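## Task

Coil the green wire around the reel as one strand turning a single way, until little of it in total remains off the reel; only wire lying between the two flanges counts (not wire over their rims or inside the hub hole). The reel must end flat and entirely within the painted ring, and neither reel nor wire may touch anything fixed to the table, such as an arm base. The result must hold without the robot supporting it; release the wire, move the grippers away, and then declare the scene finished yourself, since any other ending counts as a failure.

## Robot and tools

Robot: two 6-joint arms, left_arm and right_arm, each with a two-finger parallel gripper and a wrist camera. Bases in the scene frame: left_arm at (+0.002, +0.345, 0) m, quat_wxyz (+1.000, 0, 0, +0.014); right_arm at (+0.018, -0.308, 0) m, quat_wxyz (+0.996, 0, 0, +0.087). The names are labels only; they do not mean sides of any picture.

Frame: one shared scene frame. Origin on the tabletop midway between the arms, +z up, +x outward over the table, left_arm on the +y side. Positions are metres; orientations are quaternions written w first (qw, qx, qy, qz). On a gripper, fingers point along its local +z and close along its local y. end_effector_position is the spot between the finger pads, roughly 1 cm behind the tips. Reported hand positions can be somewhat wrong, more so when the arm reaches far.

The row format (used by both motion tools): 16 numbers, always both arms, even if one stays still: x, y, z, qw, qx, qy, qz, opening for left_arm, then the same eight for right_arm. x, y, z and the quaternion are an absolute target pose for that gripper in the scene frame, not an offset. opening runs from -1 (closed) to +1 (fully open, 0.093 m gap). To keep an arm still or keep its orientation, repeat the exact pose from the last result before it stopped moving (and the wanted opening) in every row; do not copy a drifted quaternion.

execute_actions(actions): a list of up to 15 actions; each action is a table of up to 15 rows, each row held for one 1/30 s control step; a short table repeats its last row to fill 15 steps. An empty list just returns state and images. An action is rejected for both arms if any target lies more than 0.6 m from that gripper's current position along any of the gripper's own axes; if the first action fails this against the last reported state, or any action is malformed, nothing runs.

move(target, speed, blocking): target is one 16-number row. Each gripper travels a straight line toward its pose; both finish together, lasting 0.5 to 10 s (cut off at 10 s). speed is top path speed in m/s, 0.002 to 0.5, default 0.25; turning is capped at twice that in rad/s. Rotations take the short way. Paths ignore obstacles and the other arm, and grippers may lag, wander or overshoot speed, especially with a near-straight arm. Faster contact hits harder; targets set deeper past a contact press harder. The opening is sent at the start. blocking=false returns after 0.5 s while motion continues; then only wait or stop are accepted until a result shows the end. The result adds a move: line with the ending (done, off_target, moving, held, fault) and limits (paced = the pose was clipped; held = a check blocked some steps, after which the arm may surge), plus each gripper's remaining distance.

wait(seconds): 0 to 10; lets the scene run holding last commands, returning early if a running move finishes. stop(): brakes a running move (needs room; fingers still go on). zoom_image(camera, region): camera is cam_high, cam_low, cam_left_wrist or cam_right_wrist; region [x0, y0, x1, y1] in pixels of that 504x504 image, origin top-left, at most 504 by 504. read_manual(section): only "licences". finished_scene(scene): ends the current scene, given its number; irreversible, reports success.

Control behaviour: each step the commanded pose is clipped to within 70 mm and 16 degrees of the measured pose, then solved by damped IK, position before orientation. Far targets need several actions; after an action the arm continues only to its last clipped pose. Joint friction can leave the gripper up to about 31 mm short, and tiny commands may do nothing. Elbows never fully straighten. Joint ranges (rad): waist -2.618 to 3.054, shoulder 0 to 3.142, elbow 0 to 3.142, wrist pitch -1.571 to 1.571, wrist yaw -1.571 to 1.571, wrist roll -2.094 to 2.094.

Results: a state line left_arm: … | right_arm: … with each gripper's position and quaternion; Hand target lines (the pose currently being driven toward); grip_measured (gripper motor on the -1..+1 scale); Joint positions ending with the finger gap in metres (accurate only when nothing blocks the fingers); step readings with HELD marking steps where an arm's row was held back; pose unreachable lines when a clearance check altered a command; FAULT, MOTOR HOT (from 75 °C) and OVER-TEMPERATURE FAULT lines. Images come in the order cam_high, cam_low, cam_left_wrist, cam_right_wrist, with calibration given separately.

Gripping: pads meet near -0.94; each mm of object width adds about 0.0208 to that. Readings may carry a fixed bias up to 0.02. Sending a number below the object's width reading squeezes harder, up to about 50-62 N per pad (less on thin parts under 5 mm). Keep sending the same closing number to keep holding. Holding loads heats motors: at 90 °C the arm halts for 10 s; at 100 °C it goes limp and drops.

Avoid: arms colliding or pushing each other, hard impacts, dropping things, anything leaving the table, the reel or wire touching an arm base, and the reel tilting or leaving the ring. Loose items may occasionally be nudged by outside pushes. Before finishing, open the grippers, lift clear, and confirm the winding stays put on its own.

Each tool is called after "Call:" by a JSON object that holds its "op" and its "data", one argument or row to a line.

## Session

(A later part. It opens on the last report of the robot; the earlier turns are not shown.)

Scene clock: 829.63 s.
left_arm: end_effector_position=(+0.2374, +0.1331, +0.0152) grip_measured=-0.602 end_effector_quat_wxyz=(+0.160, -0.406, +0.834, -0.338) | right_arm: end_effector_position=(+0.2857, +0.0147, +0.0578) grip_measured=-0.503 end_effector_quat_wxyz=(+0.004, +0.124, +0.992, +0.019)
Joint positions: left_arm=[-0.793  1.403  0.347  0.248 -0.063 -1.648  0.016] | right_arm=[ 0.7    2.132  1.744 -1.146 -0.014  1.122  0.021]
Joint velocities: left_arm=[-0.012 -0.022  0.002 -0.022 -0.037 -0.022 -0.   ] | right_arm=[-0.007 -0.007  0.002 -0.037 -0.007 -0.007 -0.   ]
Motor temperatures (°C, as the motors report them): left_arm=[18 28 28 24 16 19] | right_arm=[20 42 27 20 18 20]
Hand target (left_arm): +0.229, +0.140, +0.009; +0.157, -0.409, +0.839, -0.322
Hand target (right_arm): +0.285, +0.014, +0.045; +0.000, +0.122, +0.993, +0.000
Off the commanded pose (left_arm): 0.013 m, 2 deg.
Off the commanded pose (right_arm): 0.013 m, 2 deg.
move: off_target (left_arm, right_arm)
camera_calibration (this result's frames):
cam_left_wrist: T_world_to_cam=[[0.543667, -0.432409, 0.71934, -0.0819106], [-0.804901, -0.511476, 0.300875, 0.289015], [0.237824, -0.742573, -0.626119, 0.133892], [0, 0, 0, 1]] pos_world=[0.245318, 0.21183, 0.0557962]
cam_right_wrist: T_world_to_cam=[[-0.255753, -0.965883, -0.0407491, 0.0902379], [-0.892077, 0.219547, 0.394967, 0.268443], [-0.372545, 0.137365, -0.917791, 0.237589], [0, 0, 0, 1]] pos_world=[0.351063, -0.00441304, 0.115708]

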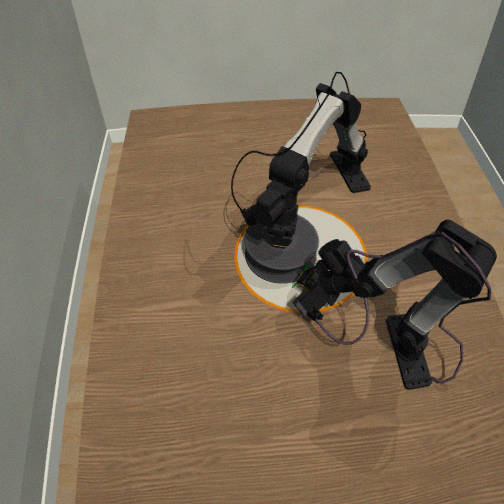

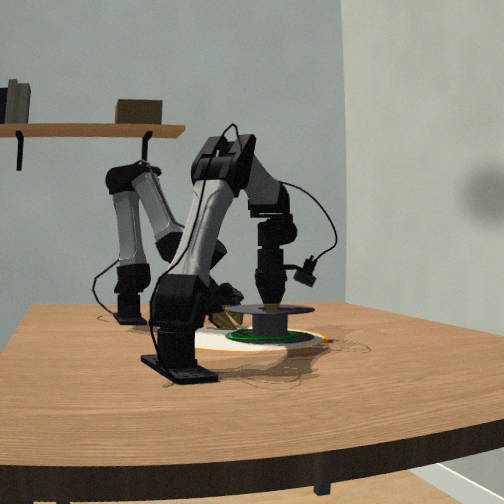

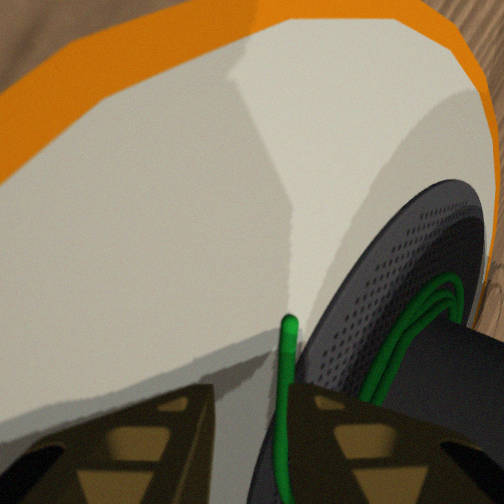

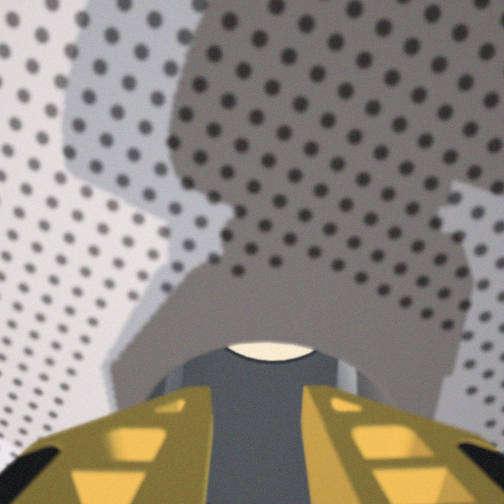

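Call:
{"op": "move", "data": {
  "target": [0.226,0.140,0.004,0.1225,-0.3193,0.8772,-0.3368,-0.6, 0.285,0.014,0.045,0,0.1219,0.9925,0,-0.5],
  "speed": 0.04
}}

Call:
{"op": "move", "data": {
  "target": [0.244,0.122,0.002,0.1225,-0.3193,0.8772,-0.3368,-0.6, 0.285,0.014,0.045,0,0.1219,0.9925,0,-0.5],
  "speed": 0.03
}}

Scene clock: 833.47 s.
left_arm: end_effector_position=(+0.2356, +0.1322, +0.0154) grip_measured=-0.602 end_effector_quat_wxyz=(+0.136, -0.319, +0.869, -0.352) | right_arm: end_effector_position=(+0.2857, +0.0147, +0.0578) grip_measured=-0.503 end_effector_quat_wxyz=(+0.004, +0.124, +0.992, +0.019)
Joint positions: left_arm=[-0.7    1.402  0.341  0.256  0.124 -1.426  0.016] | right_arm=[ 0.7    2.132  1.744 -1.146 -0.014  1.122  0.021]
Joint velocities: left_arm=[-0.007 -0.007 -0.022 -0.022  0.037  0.051 -0.001] | right_arm=[-0.007 -0.012  0.002 -0.022 -0.022  0.022  0.001]
Motor temperatures (°C, as the motors report them): left_arm=[18 28 28 24 16 19] | right_arm=[20 42 27 20 18 20]
Hand target (left_arm): +0.226, +0.140, +0.004; +0.122, -0.320, +0.877, -0.337
Hand target (right_arm): +0.285, +0.014, +0.045; +0.000, +0.122, +0.993, +0.000
Off the commanded pose (left_arm): 0.017 m, 2 deg.
Off the commanded pose (right_arm): 0.013 m, 2 deg.
move: off_target (left_arm, right_arm)
camera_calibration (this result's frames):
cam_left_wrist: T_world_to_cam=[[0.434446, -0.534364, 0.72506, -0.0423184], [-0.894933, -0.347032, 0.280472, 0.286829], [0.101745, -0.77073, -0.628986, 0.169642], [0, 0, 0, 1]] pos_world=[0.257818, 0.207673, 0.0569382]
cam_right_wrist: T_world_to_cam=[[-0.255753, -0.965883, -0.0407491, 0.0902379], [-0.892077, 0.219547, 0.394967, 0.268443], [-0.372545, 0.137365, -0.917791, 0.237589], [0, 0, 0, 1]] pos_world=[0.351063, -0.00441304, 0.115708]

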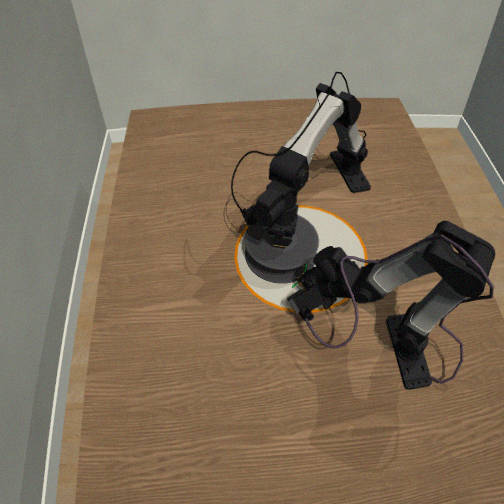

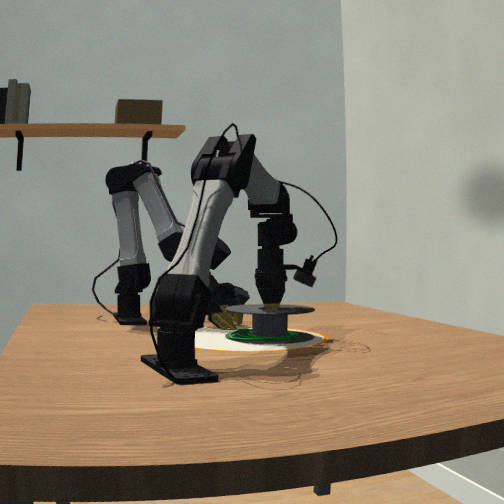

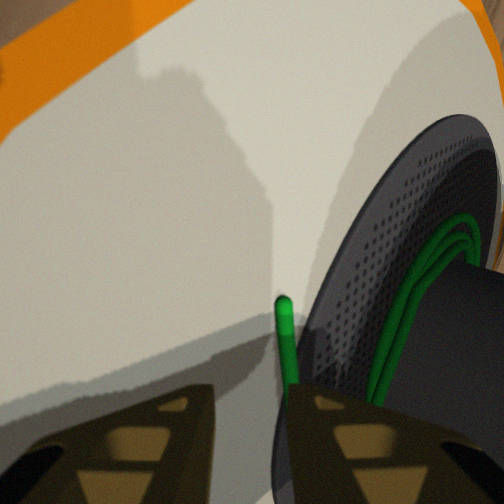

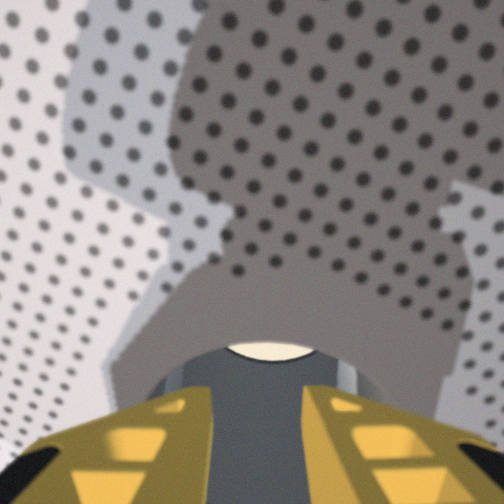

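Scene clock: 834.47 s.
left_arm: end_effector_position=(+0.2447, +0.1231, +0.0151) grip_measured=-0.602 end_effector_quat_wxyz=(+0.132, -0.318, +0.870, -0.353) | right_arm: end_effector_position=(+0.2857, +0.0147, +0.0578) grip_measured=-0.503 end_effector_quat_wxyz=(+0.004, +0.124, +0.992, +0.019)
Joint positions: left_arm=[-0.7    1.463  0.389  0.266  0.133 -1.426  0.016] | right_arm=[ 0.7    2.132  1.744 -1.146 -0.014  1.122  0.021]
Joint velocities: left_arm=[-0.002 -0.012 -0.002  0.066 -0.081 -0.007 -0.   ] | right_arm=[ 0.002  0.012 -0.017 -0.022  0.022 -0.051 -0.001]
Motor temperatures (°C, as the motors report them): left_arm=[18 27 28 24 16 19] | right_arm=[20 42 27 20 18 20]
Hand target (left_arm): +0.243, +0.123, +0.003; +0.123, -0.320, +0.877, -0.337
Hand target (right_arm): +0.285, +0.014, +0.045; +0.000, +0.122, +0.993, +0.000
Off the commanded pose (left_arm): 0.013 m, 2 deg.
Off the commanded pose (right_arm): 0.013 m, 2 deg.
move: off_target (left_arm, right_arm)
camera_calibration (this result's frames):
cam_left_wrist: T_world_to_cam=[[0.435787, -0.534793, 0.723938, -0.0511358], [-0.895224, -0.340729, 0.287189, 0.291078], [0.0930796, -0.77324, -0.627245, 0.163907], [0, 0, 0, 1]] pos_world=[0.267608, 0.198571, 0.0562343]
cam_right_wrist: T_world_to_cam=[[-0.255753, -0.965883, -0.0407491, 0.0902379], [-0.892077, 0.219547, 0.394967, 0.268443], [-0.372545, 0.137365, -0.917791, 0.237589], [0, 0, 0, 1]] pos_world=[0.351063, -0.00441304, 0.115708]

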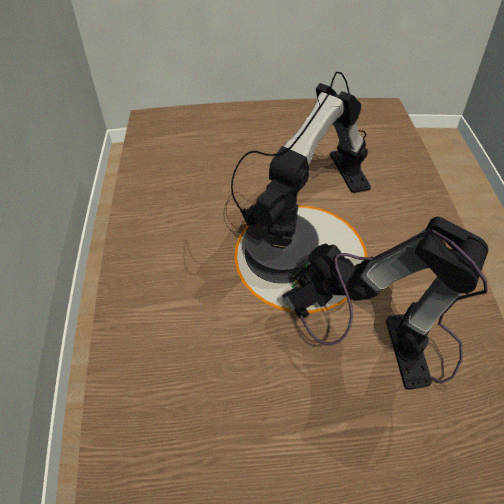

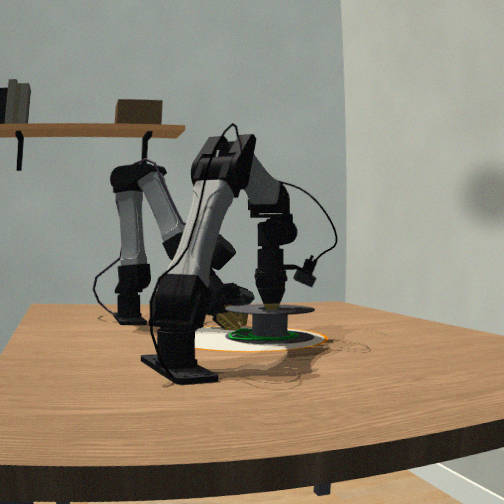

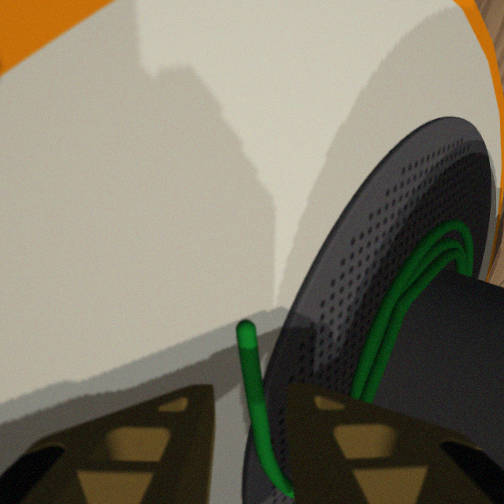

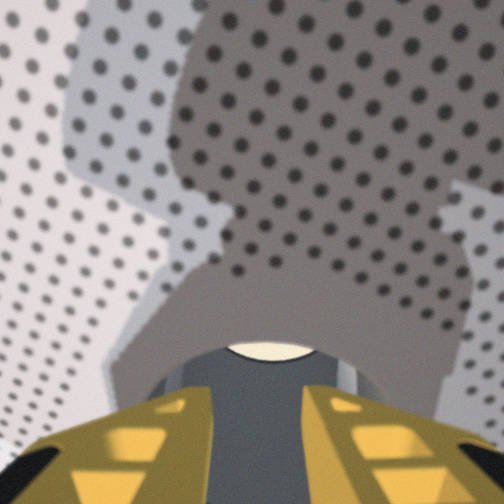

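Call:
{"op": "move", "data": {
  "target": [0.254,0.115,0.002,0.1225,-0.3193,0.8772,-0.3368,-0.6, 0.285,0.014,0.045,0,0.1219,0.9925,0,-0.5],
  "speed": 0.03
}}

Scene clock: 835.63 s.
left_arm: end_effector_position=(+0.2522, +0.1161, +0.0153) grip_measured=-0.602 end_effector_quat_wxyz=(+0.129, -0.317, +0.871, -0.353) | right_arm: end_effector_position=(+0.2864, +0.0142, +0.0577) grip_measured=-0.503 end_effector_quat_wxyz=(+0.007, +0.124, +0.992, +0.018)
Joint positions: left_arm=[-0.7    1.506  0.428  0.268  0.138 -1.426  0.016] | right_arm=[ 0.7    2.132  1.744 -1.146 -0.008  1.122  0.021]
Joint velocities: left_arm=[-0.012  0.027  0.012 -0.066  0.007  0.007  0.001] | right_arm=[-0.017  0.002  0.007  0.007  0.051  0.125  0.   ]
Motor temperatures (°C, as the motors report them): left_arm=[18 27 28 24 16 19] | right_arm=[20 42 27 20 18 20]
Hand target (left_arm): +0.253, +0.116, +0.003; +0.122, -0.319, +0.877, -0.337
Hand target (right_arm): +0.285, +0.014, +0.045; +0.000, +0.122, +0.993, +0.000
Off the commanded pose (left_arm): 0.013 m, 2 deg.
Off the commanded pose (right_arm): 0.013 m, 2 deg.
move: off_target (left_arm, right_arm)
camera_calibration (this result's frames):
cam_left_wrist: T_world_to_cam=[[0.436436, -0.534943, 0.723436, -0.0584441], [-0.895394, -0.337127, 0.290888, 0.294937], [0.0882812, -0.774714, -0.626119, 0.159224], [0, 0, 0, 1]] pos_world=[0.275535, 0.191519, 0.0561801]
cam_right_wrist: T_world_to_cam=[[-0.255783, -0.965968, -0.0384848, 0.0897355], [-0.893639, 0.221071, 0.390559, 0.26987], [-0.368759, 0.13429, -0.919773, 0.23699], [0, 0, 0, 1]] pos_world=[0.351511, -0.00480411, 0.11603]

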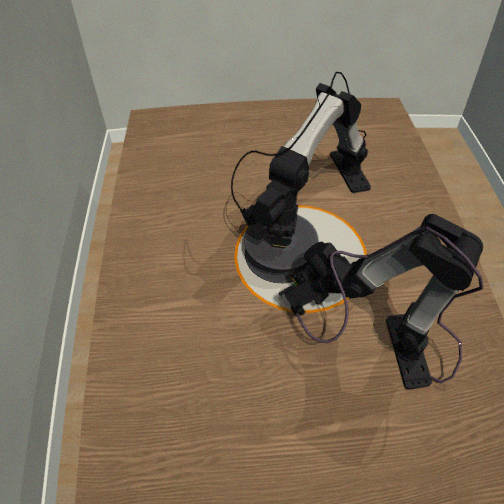

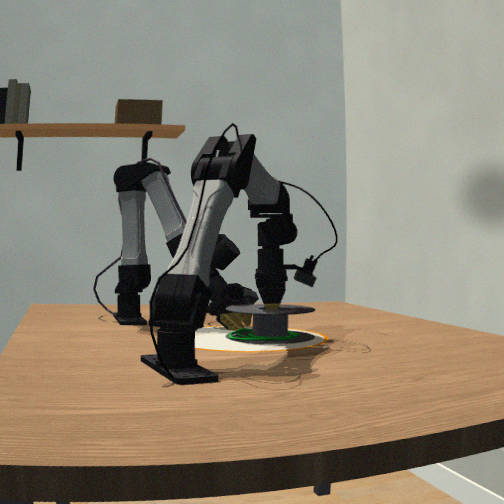

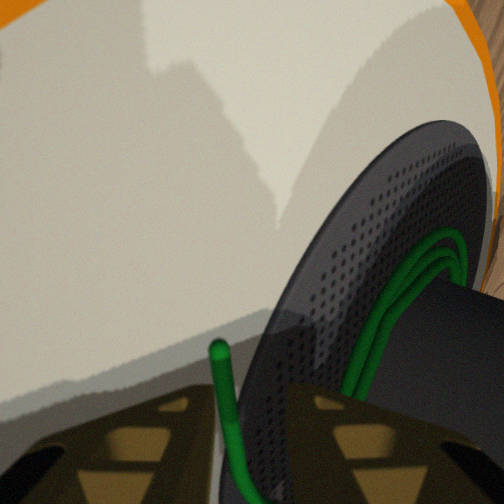

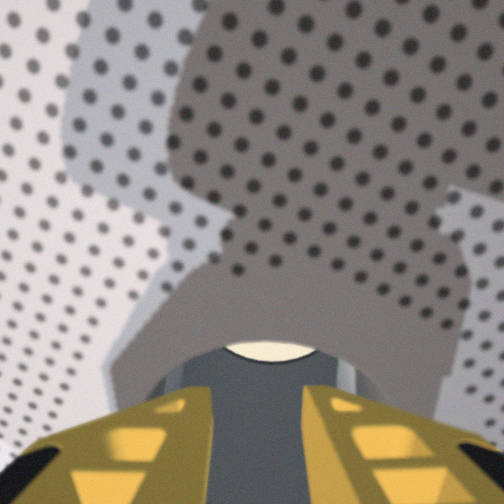

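Contact with the reel is beginning. Close now.

Call:
{"op": "move", "data": {
  "target": [0.253,0.116,0.008,0.1225,-0.3193,0.8772,-0.3368,-1, 0.285,0.014,0.045,0,0.1219,0.9925,0,-0.5],
  "speed": 0.03
}}

Scene clock: 836.77 s.
left_arm: end_effector_position=(+0.2505, +0.1174, +0.0132) grip_measured=-0.994 end_effector_quat_wxyz=(+0.126, -0.318, +0.873, -0.348) | right_arm: end_effector_position=(+0.2864, +0.0142, +0.0577) grip_measured=-0.503 end_effector_quat_wxyz=(+0.007, +0.124, +0.992, +0.018)
Joint positions: left_arm=[-0.7    1.506  0.428  0.255  0.138 -1.426  0.   ] | right_arm=[ 0.7    2.132  1.744 -1.146 -0.008  1.122  0.021]
Joint velocities: left_arm=[-0.002 -0.012 -0.007 -0.066 -0.051 -0.022  0.   ] | right_arm=[-0.002 -0.002 -0.022 -0.007 -0.022 -0.022  0.001]
Motor temperatures (°C, as the motors report them): left_arm=[18 27 28 24 16 19] | right_arm=[20 42 27 20 18 20]
Hand target (left_arm): +0.253, +0.116, +0.008; +0.123, -0.319, +0.877, -0.337
Hand target (right_arm): +0.285, +0.014, +0.045; +0.000, +0.122, +0.993, +0.000
Off the commanded pose (left_arm): 0.006 m, 1 deg.
Off the commanded pose (right_arm): 0.013 m, 2 deg.
move: off_target (right_arm)
camera_calibration (this result's frames):
cam_left_wrist: T_world_to_cam=[[0.44352, -0.540581, 0.714886, -0.0564514], [-0.892498, -0.339431, 0.297041, 0.293922], [0.0820799, -0.769779, -0.633012, 0.160205], [0, 0, 0, 1]] pos_world=[0.274213, 0.192572, 0.0544609]
cam_right_wrist: T_world_to_cam=[[-0.255783, -0.965968, -0.0384848, 0.0897355], [-0.893639, 0.221071, 0.390559, 0.26987], [-0.368759, 0.13429, -0.919773, 0.23699], [0, 0, 0, 1]] pos_world=[0.351511, -0.00480411, 0.11603]

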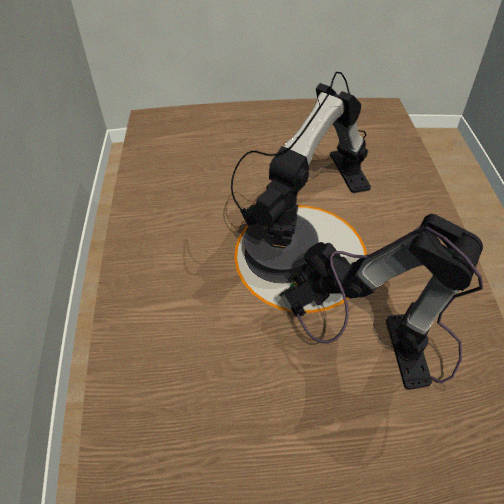

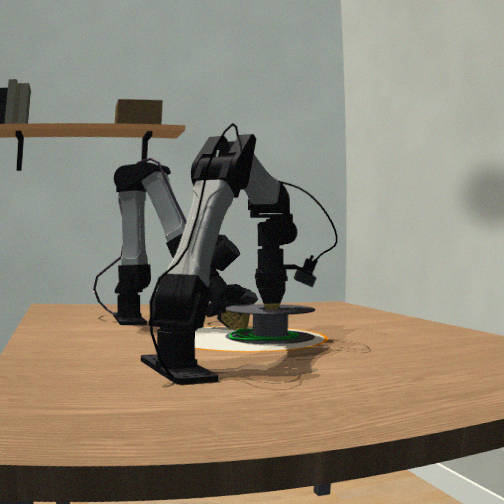

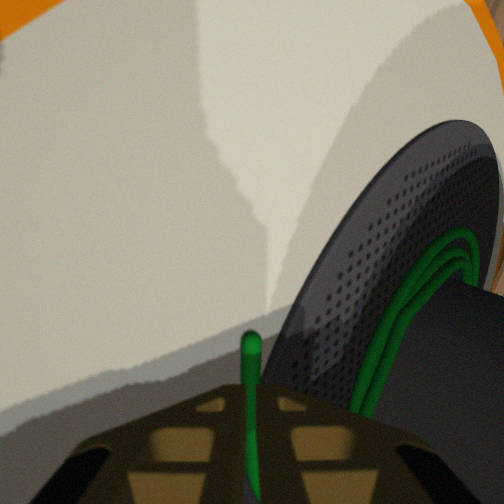

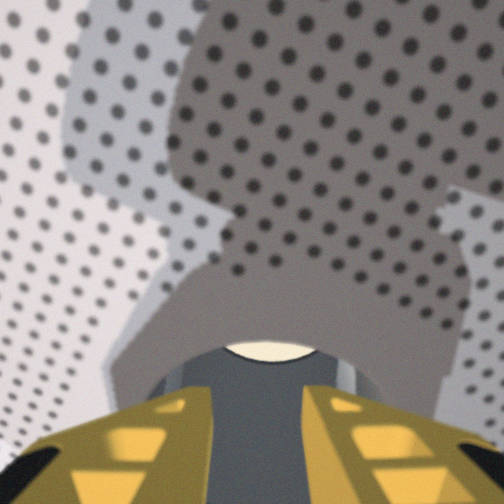

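Call:
{"op": "move", "data": {
  "target": [0.248,0.120,0.024,0.1913,-0.2836,0.7790,-0.5255,-1, 0.285,0.014,0.045,0,0.1219,0.9925,0,-0.5],
  "speed": 0.1
}}

Scene clock: 840.30 s.
left_arm: end_effector_position=(+0.2514, +0.1162, +0.0295) grip_measured=-0.995 end_effector_quat_wxyz=(+0.197, -0.278, +0.779, -0.526) | right_arm: end_effector_position=(+0.2864, +0.0142, +0.0577) grip_measured=-0.503 end_effector_quat_wxyz=(+0.007, +0.124, +0.992, +0.018)
Joint positions: left_arm=[-0.661  1.813  0.129  1.297  0.22  -1.467  0.   ] | right_arm=[ 0.7    2.132  1.744 -1.146 -0.008  1.122  0.021]
Joint velocities: left_arm=[ 0.022  0.017 -0.002 -0.022  0.022  0.051  0.   ] | right_arm=[ 0.007 -0.002  0.007  0.051  0.007  0.007  0.   ]
Motor temperatures (°C, as the motors report them): left_arm=[18 27 28 25 16 19] | right_arm=[20 42 27 20 18 20]
Hand target (left_arm): +0.248, +0.120, +0.025; +0.191, -0.282, +0.780, -0.525
Hand target (right_arm): +0.285, +0.014, +0.045; +0.000, +0.122, +0.993, +0.000
Off the commanded pose (left_arm): 0.008 m, 1 deg.
Off the commanded pose (right_arm): 0.013 m, 2 deg.
move: off_target (right_arm)
camera_calibration (this result's frames):
cam_left_wrist: T_world_to_cam=[[0.196609, -0.270556, 0.942414, -0.0452221], [-0.956401, -0.264636, 0.123553, 0.30197], [0.215969, -0.925617, -0.31079, 0.144397], [0, 0, 0, 1]] pos_world=[0.26651, 0.201333, 0.0501857]
cam_right_wrist: T_world_to_cam=[[-0.255783, -0.965968, -0.0384848, 0.0897355], [-0.893639, 0.221071, 0.390559, 0.26987], [-0.368759, 0.13429, -0.919773, 0.23699], [0, 0, 0, 1]] pos_world=[0.351511, -0.00480411, 0.11603]

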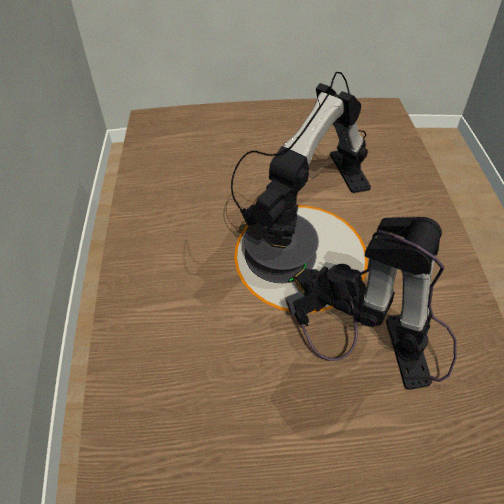

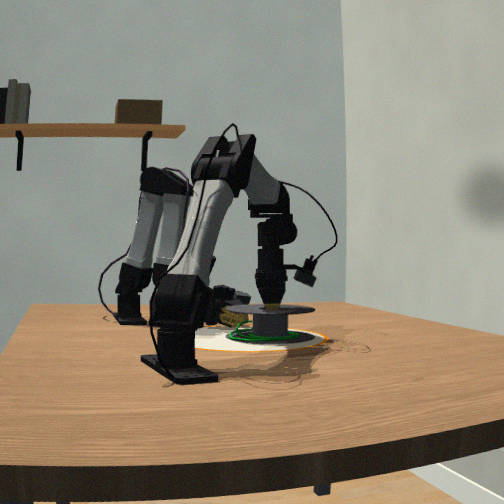

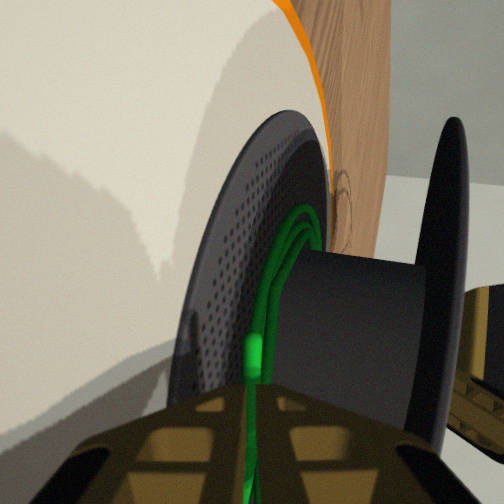

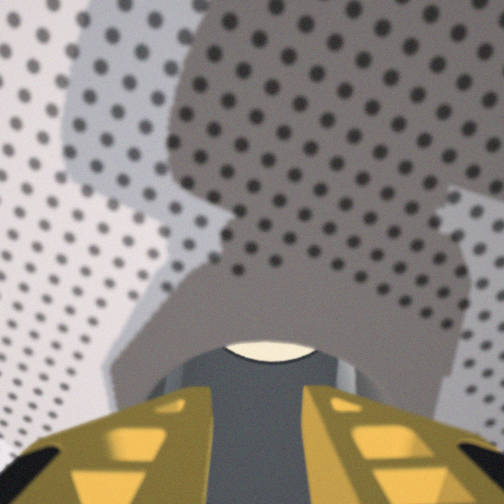

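Call:
{"op": "move", "data": {
  "target": [0.254,0.106,0.022,0.0971,-0.1440,0.8164,-0.5508,-1, 0.285,0.014,0.045,0,0.1219,0.9925,0,-0.5],
  "speed": 0.06
}}

Call:
{"op": "move", "data": {
  "target": [0.258,0.094,0.022,0.0244,-0.0361,0.8282,-0.5587,-1, 0.285,0.014,0.045,0,0.1219,0.9925,0,-0.5],
  "speed": 0.06
}}

Scene clock: 844.60 s.
left_arm: end_effector_position=(+0.2501, +0.1064, +0.0258) grip_measured=-0.995 end_effector_quat_wxyz=(+0.103, -0.145, +0.815, -0.552) | right_arm: end_effector_position=(+0.2864, +0.0142, +0.0577) grip_measured=-0.503 end_effector_quat_wxyz=(+0.007, +0.124, +0.992, +0.018)
Joint positions: left_arm=[-0.472  1.832  0.263  1.066  0.7   -1.221  0.   ] | right_arm=[ 0.7    2.132  1.744 -1.146 -0.008  1.122  0.021]
Joint velocities: left_arm=[ 0.002 -0.032  0.012  0.037 -0.007 -0.022  0.   ] | right_arm=[-0.017 -0.012 -0.007  0.007  0.007  0.022 -0.   ]
Motor temperatures (°C, as the motors report them): left_arm=[18 27 28 25 16 19] | right_arm=[20 42 27 20 18 20]
Hand target (left_arm): +0.253, +0.106, +0.023; +0.097, -0.145, +0.816, -0.551
Hand target (right_arm): +0.285, +0.014, +0.045; +0.000, +0.122, +0.993, +0.000
Off the commanded pose (left_arm): 0.005 m, 1 deg.
Off the commanded pose (right_arm): 0.013 m, 2 deg.
move: off_target (right_arm)
camera_calibration (this result's frames):
cam_left_wrist: T_world_to_cam=[[0.100883, -0.31861, 0.942502, -0.0150944], [-0.989317, 0.0680778, 0.128907, 0.271274], [-0.105235, -0.945438, -0.308338, 0.216852], [0, 0, 0, 1]] pos_world=[0.292719, 0.181743, 0.0461214]
cam_right_wrist: T_world_to_cam=[[-0.255783, -0.965968, -0.0384848, 0.0897355], [-0.893639, 0.221071, 0.390559, 0.26987], [-0.368759, 0.13429, -0.919773, 0.23699], [0, 0, 0, 1]] pos_world=[0.351511, -0.00480411, 0.11603]

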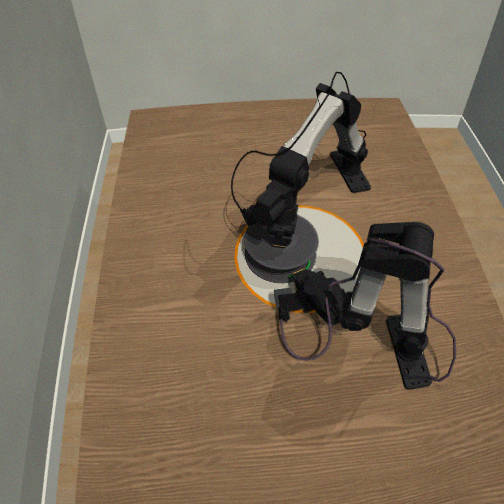

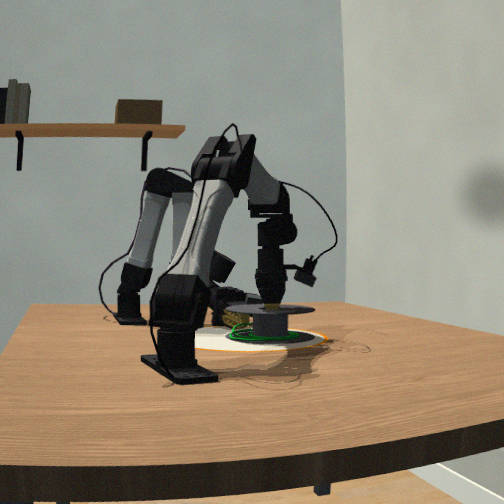

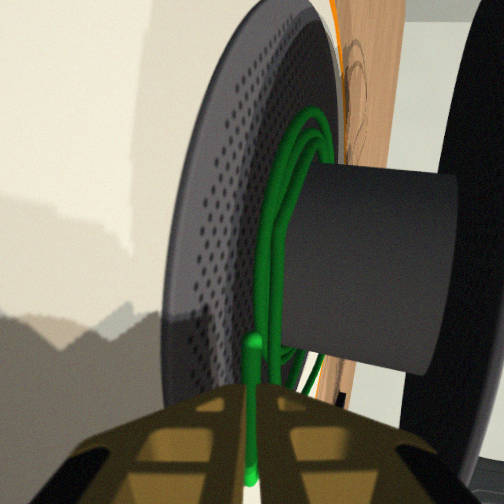

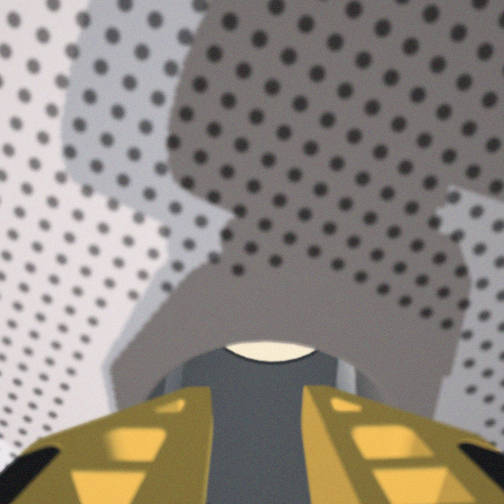

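Scene clock: 847.33 s.
left_arm: end_effector_position=(+0.2546, +0.0938, +0.0249) grip_measured=-0.995 end_effector_quat_wxyz=(+0.031, -0.036, +0.828, -0.558) | right_arm: end_effector_position=(+0.2864, +0.0142, +0.0577) grip_measured=-0.503 end_effector_quat_wxyz=(+0.007, +0.124, +0.992, +0.018)
Joint positions: left_arm=[-0.41   1.862  0.475  0.671  0.964 -0.938  0.   ] | right_arm=[ 0.7    2.132  1.744 -1.146 -0.008  1.122  0.021]
Joint velocities: left_arm=[ 0.027 -0.012 -0.007 -0.037 -0.022  0.007  0.   ] | right_arm=[ 0.012 -0.007  0.002  0.007 -0.007 -0.037 -0.001]
Motor temperatures (°C, as the motors report them): left_arm=[18 27 28 25 16 19] | right_arm=[20 42 27 20 18 20]
Hand target (left_arm): +0.258, +0.094, +0.023; +0.025, -0.037, +0.828, -0.559
Hand target (right_arm): +0.285, +0.014, +0.045; +0.000, +0.122, +0.993, +0.000
Off the commanded pose (left_arm): 0.004 m, 1 deg.
Off the commanded pose (right_arm): 0.013 m, 2 deg.
move: off_target (right_arm)
camera_calibration (this result's frames):
cam_left_wrist: T_world_to_cam=[[0.0125255, -0.339754, 0.940431, 0.00586859], [-0.938222, 0.321265, 0.128561, 0.239968], [-0.345806, -0.883944, -0.314741, 0.260782], [0, 0, 0, 1]] pos_world=[0.315249, 0.155417, 0.0457092]
cam_right_wrist: T_world_to_cam=[[-0.255783, -0.965968, -0.0384848, 0.0897355], [-0.893639, 0.221071, 0.390559, 0.26987], [-0.368759, 0.13429, -0.919773, 0.23699], [0, 0, 0, 1]] pos_world=[0.351511, -0.00480411, 0.11603]

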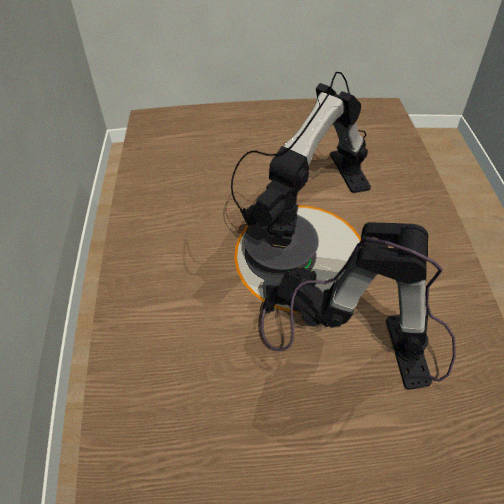

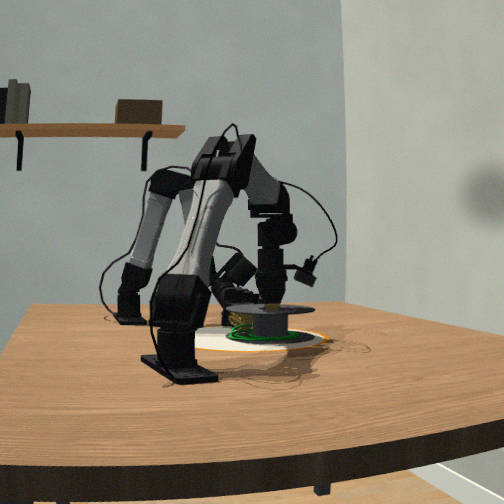

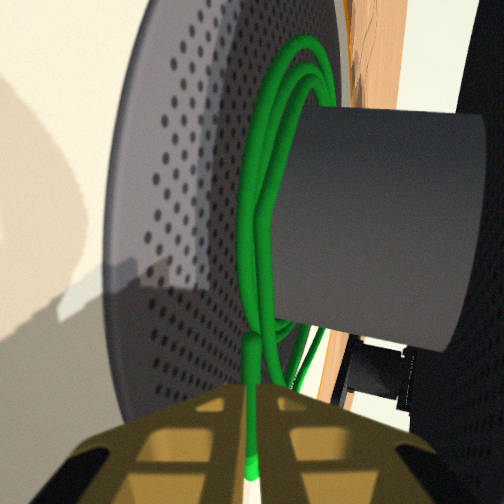

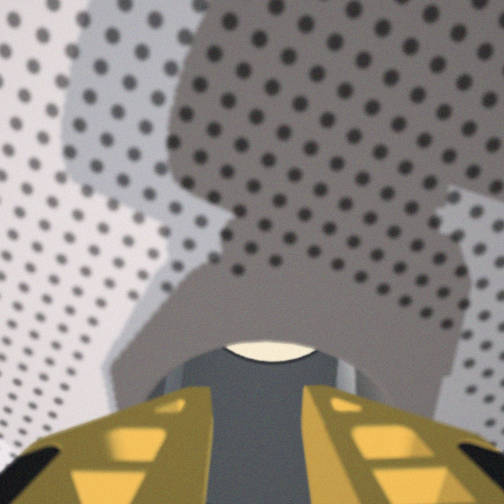

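Call:
{"op": "move", "data": {
  "target": [0.263,0.083,0.023,-0.0390,0.0578,0.8270,-0.5579,-1, 0.285,0.014,0.045,0,0.1219,0.9925,0,-0.5],
  "speed": 0.05
}}

Scene clock: 850.30 s.
left_arm: end_effector_position=(+0.2601, +0.0856, +0.0261) grip_measured=-0.995 end_effector_quat_wxyz=(-0.036, +0.051, +0.828, -0.557) | right_arm: end_effector_position=(+0.2887, +0.0104, +0.0577) grip_measured=-0.503 end_effector_quat_wxyz=(+0.015, +0.125, +0.992, +0.009)
Joint positions: left_arm=[-0.387  1.937  0.739  0.146  1.123 -0.567  0.   ] | right_arm=[ 0.7    2.132  1.744 -1.152  0.017  1.124  0.021]
Joint velocities: left_arm=[-0.012 -0.017  0.007 -0.066  0.007  0.066  0.   ] | right_arm=[ 0.012 -0.012 -0.027  0.051 -0.095  0.066 -0.001]
Motor temperatures (°C, as the motors report them): left_arm=[18 27 28 25 16 19] | right_arm=[20 42 27 20 18 20]
Hand target (left_arm): +0.263, +0.083, +0.024; -0.038, +0.056, +0.827, -0.559
Hand target (right_arm): +0.285, +0.013, +0.045; +0.000, +0.122, +0.992, -0.000
Off the commanded pose (left_arm): 0.005 m, 1 deg.
Off the commanded pose (right_arm): 0.014 m, 2 deg.
move: off_target (right_arm)
camera_calibration (this result's frames):
cam_left_wrist: T_world_to_cam=[[-0.0497342, -0.337677, 0.939947, 0.0178991], [-0.844106, 0.517261, 0.141163, 0.205964], [-0.533865, -0.786394, -0.31076, 0.296287], [0, 0, 0, 1]] pos_world=[0.332923, 0.132506, 0.0461756]
cam_right_wrist: T_world_to_cam=[[-0.257618, -0.965985, -0.0224896, 0.0862312], [-0.898841, 0.231041, 0.372432, 0.275182], [-0.354567, 0.11616, -0.927787, 0.234855], [0, 0, 0, 1]] pos_world=[0.352832, -0.00756102, 0.117348]

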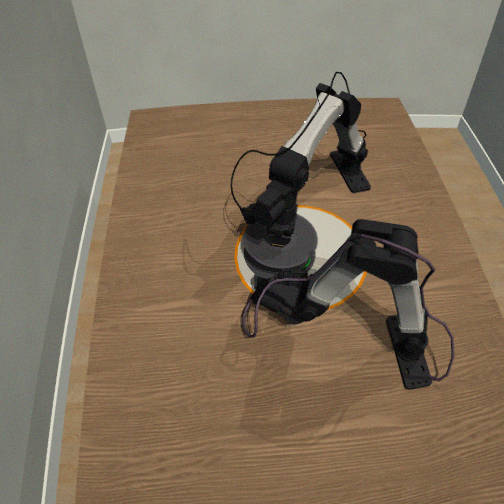

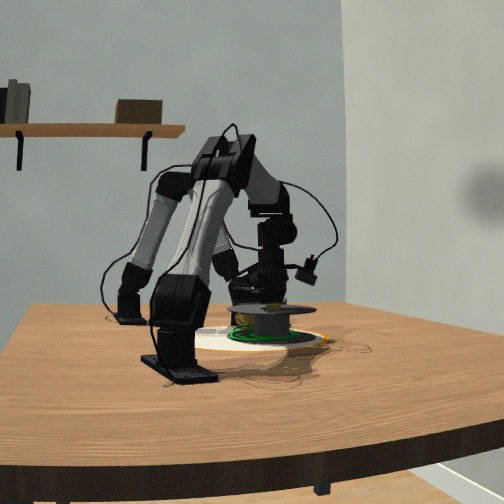

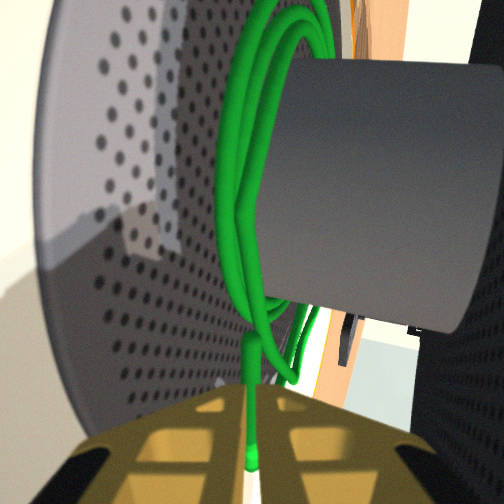

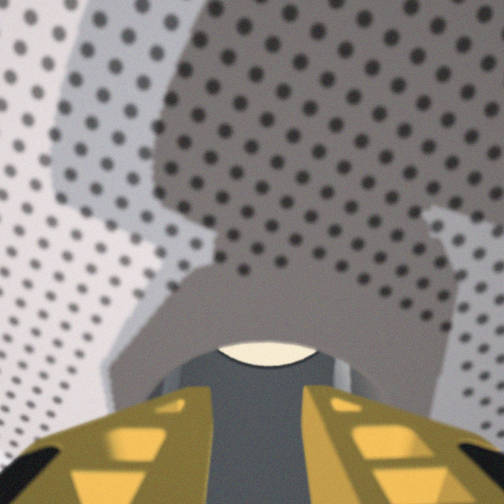

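Call:
{"op": "move", "data": {
  "target": [0.261,0.089,0.026,-0.0390,0.0578,0.8270,-0.5579,-0.82, 0.287,0.012,0.045,0,0.1219,0.9925,0,-0.5],
  "speed": 0.03
}}

Call:
{"op": "move", "data": {
  "target": [0.265,0.118,0.036,-0.0390,0.0578,0.8270,-0.5579,-0.82, 0.287,0.012,0.045,0,0.1219,0.9925,0,-0.5],
  "speed": 0.03
}}

Scene clock: 854.00 s.
left_arm: end_effector_position=(+0.2576, +0.0880, +0.0261) grip_measured=-0.828 end_effector_quat_wxyz=(-0.039, +0.056, +0.826, -0.559) | right_arm: end_effector_position=(+0.2874, +0.0113, +0.0577) grip_measured=-0.503 end_effector_quat_wxyz=(+0.011, +0.124, +0.992, +0.011)
Joint positions: left_arm=[-0.38   1.937  0.74   0.116  1.136 -0.534  0.005] | right_arm=[ 0.7    2.132  1.744 -1.152  0.007  1.122  0.021]
Joint velocities: left_arm=[ 0.017 -0.017 -0.002  0.007  0.022  0.037 -0.001] | right_arm=[-0.007 -0.002  0.012 -0.007  0.007 -0.007  0.001]
Motor temperatures (°C, as the motors report them): left_arm=[18 27 28 25 16 19] | right_arm=[20 42 28 20 18 20]
Hand target (left_arm): +0.261, +0.089, +0.026; -0.038, +0.057, +0.827, -0.558
Hand target (right_arm): +0.287, +0.012, +0.045; -0.000, +0.122, +0.993, +0.000
Off the commanded pose (left_arm): 0.004 m, 0 deg.
Off the commanded pose (right_arm): 0.013 m, 2 deg.
move: off_target (right_arm)
camera_calibration (this result's frames):
cam_left_wrist: T_world_to_cam=[[-0.0530334, -0.332626, 0.941566, 0.0189176], [-0.837995, 0.527626, 0.139194, 0.20024], [-0.543094, -0.781646, -0.306721, 0.298671], [0, 0, 0, 1]] pos_world=[0.331009, 0.134096, 0.0459243]
cam_right_wrist: T_world_to_cam=[[-0.255309, -0.966511, -0.0259688, 0.0863422], [-0.896711, 0.226656, 0.380179, 0.272853], [-0.361561, 0.120349, -0.924548, 0.236064], [0, 0, 0, 1]] pos_world=[0.352066, -0.00680327, 0.116762]

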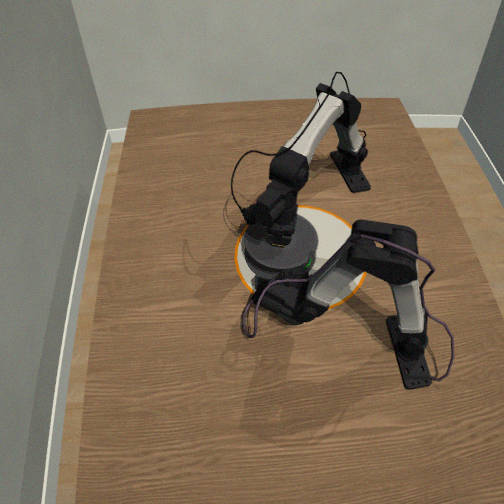

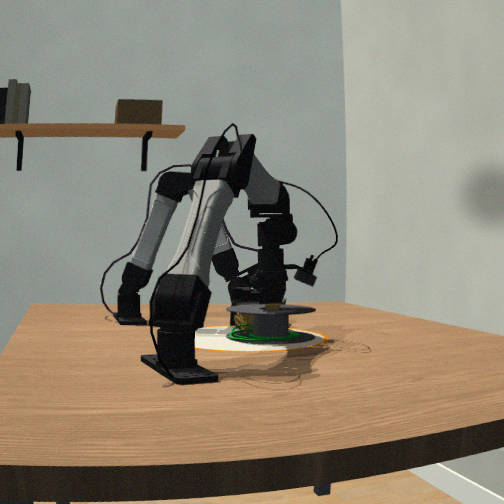

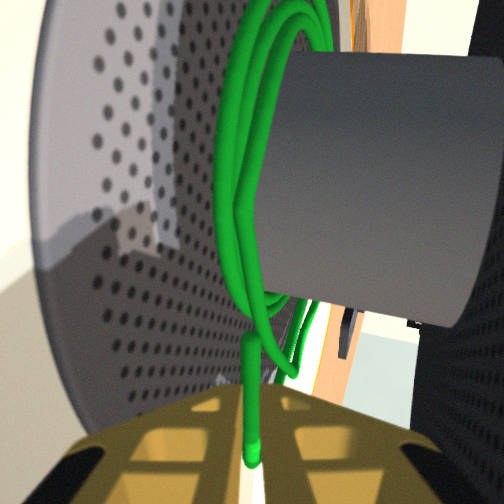

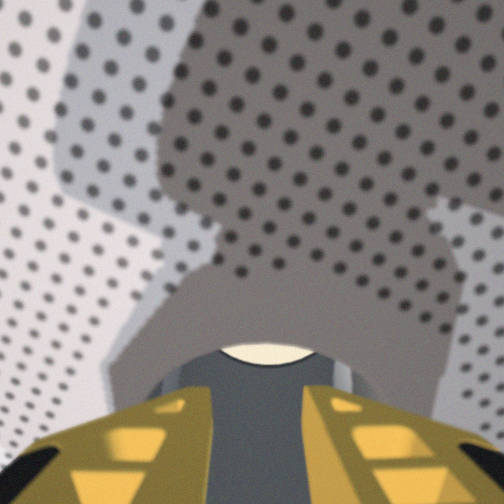

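Scene clock: 855.37 s.
left_arm: end_effector_position=(+0.2593, +0.1107, +0.0284) grip_measured=-0.827 end_effector_quat_wxyz=(-0.045, +0.063, +0.827, -0.557) | right_arm: end_effector_position=(+0.2880, +0.0319, +0.0604) grip_measured=-0.503 end_effector_quat_wxyz=(+0.006, +0.118, +0.992, +0.054)
Joint positions: left_arm=[-0.304  1.937  0.797 -0.143  1.169 -0.316  0.005] | right_arm=[ 0.708  2.132  1.751 -1.092 -0.048  1.121  0.021]
Joint velocities: left_arm=[-0.022  0.002  0.017 -0.139  0.007  0.051  0.001] | right_arm=[-0.002 -0.002  0.017 -0.081 -0.066  0.007 -0.   ]
Motor temperatures (°C, as the motors report them): left_arm=[18 27 28 25 16 19] | right_arm=[20 42 28 20 18 20]
Hand target (left_arm): +0.266, +0.117, +0.036; -0.037, +0.057, +0.827, -0.559
Hand target (right_arm): +0.286, +0.012, +0.046; -0.000, +0.121, +0.993, +0.002
Off the commanded pose (left_arm): 0.012 m, 1 deg.
Off the commanded pose (right_arm): 0.025 m, 6 deg.
move: off_target (left_arm, right_arm)
camera_calibration (this result's frames):
cam_left_wrist: T_world_to_cam=[[-0.0572986, -0.335552, 0.940277, 0.0258976], [-0.828172, 0.541942, 0.142933, 0.185163], [-0.557538, -0.770521, -0.308947, 0.320644], [0, 0, 0, 1]] pos_world=[0.333602, 0.155406, 0.0482455]
cam_right_wrist: T_world_to_cam=[[-0.24343, -0.963757, -0.109154, 0.108044], [-0.89932, 0.182127, 0.397558, 0.268705], [-0.36327, 0.194942, -0.911061, 0.233585], [0, 0, 0, 1]] pos_world=[0.352808, 0.00965401, 0.117778]

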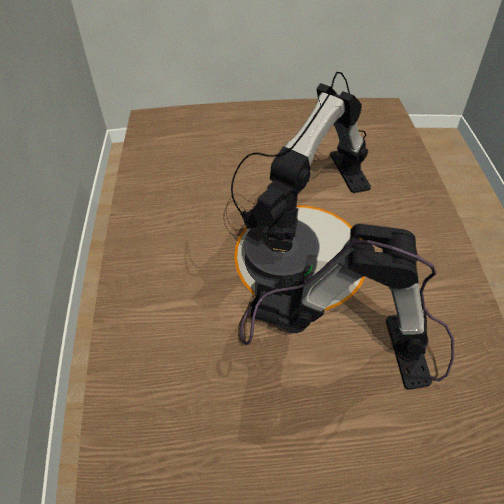

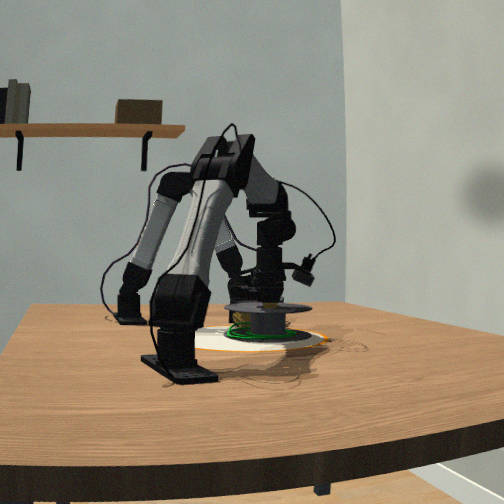

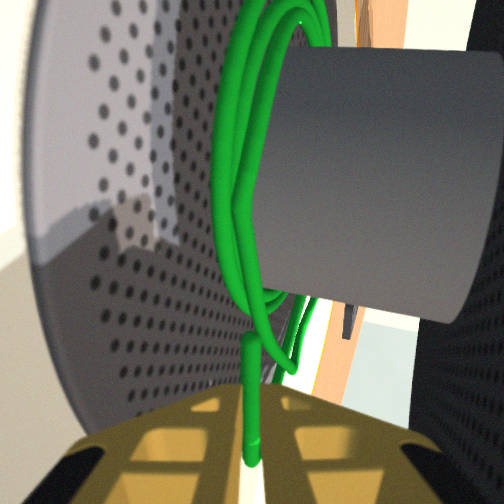

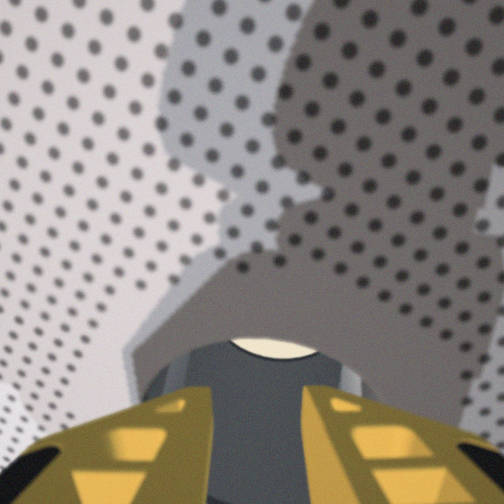

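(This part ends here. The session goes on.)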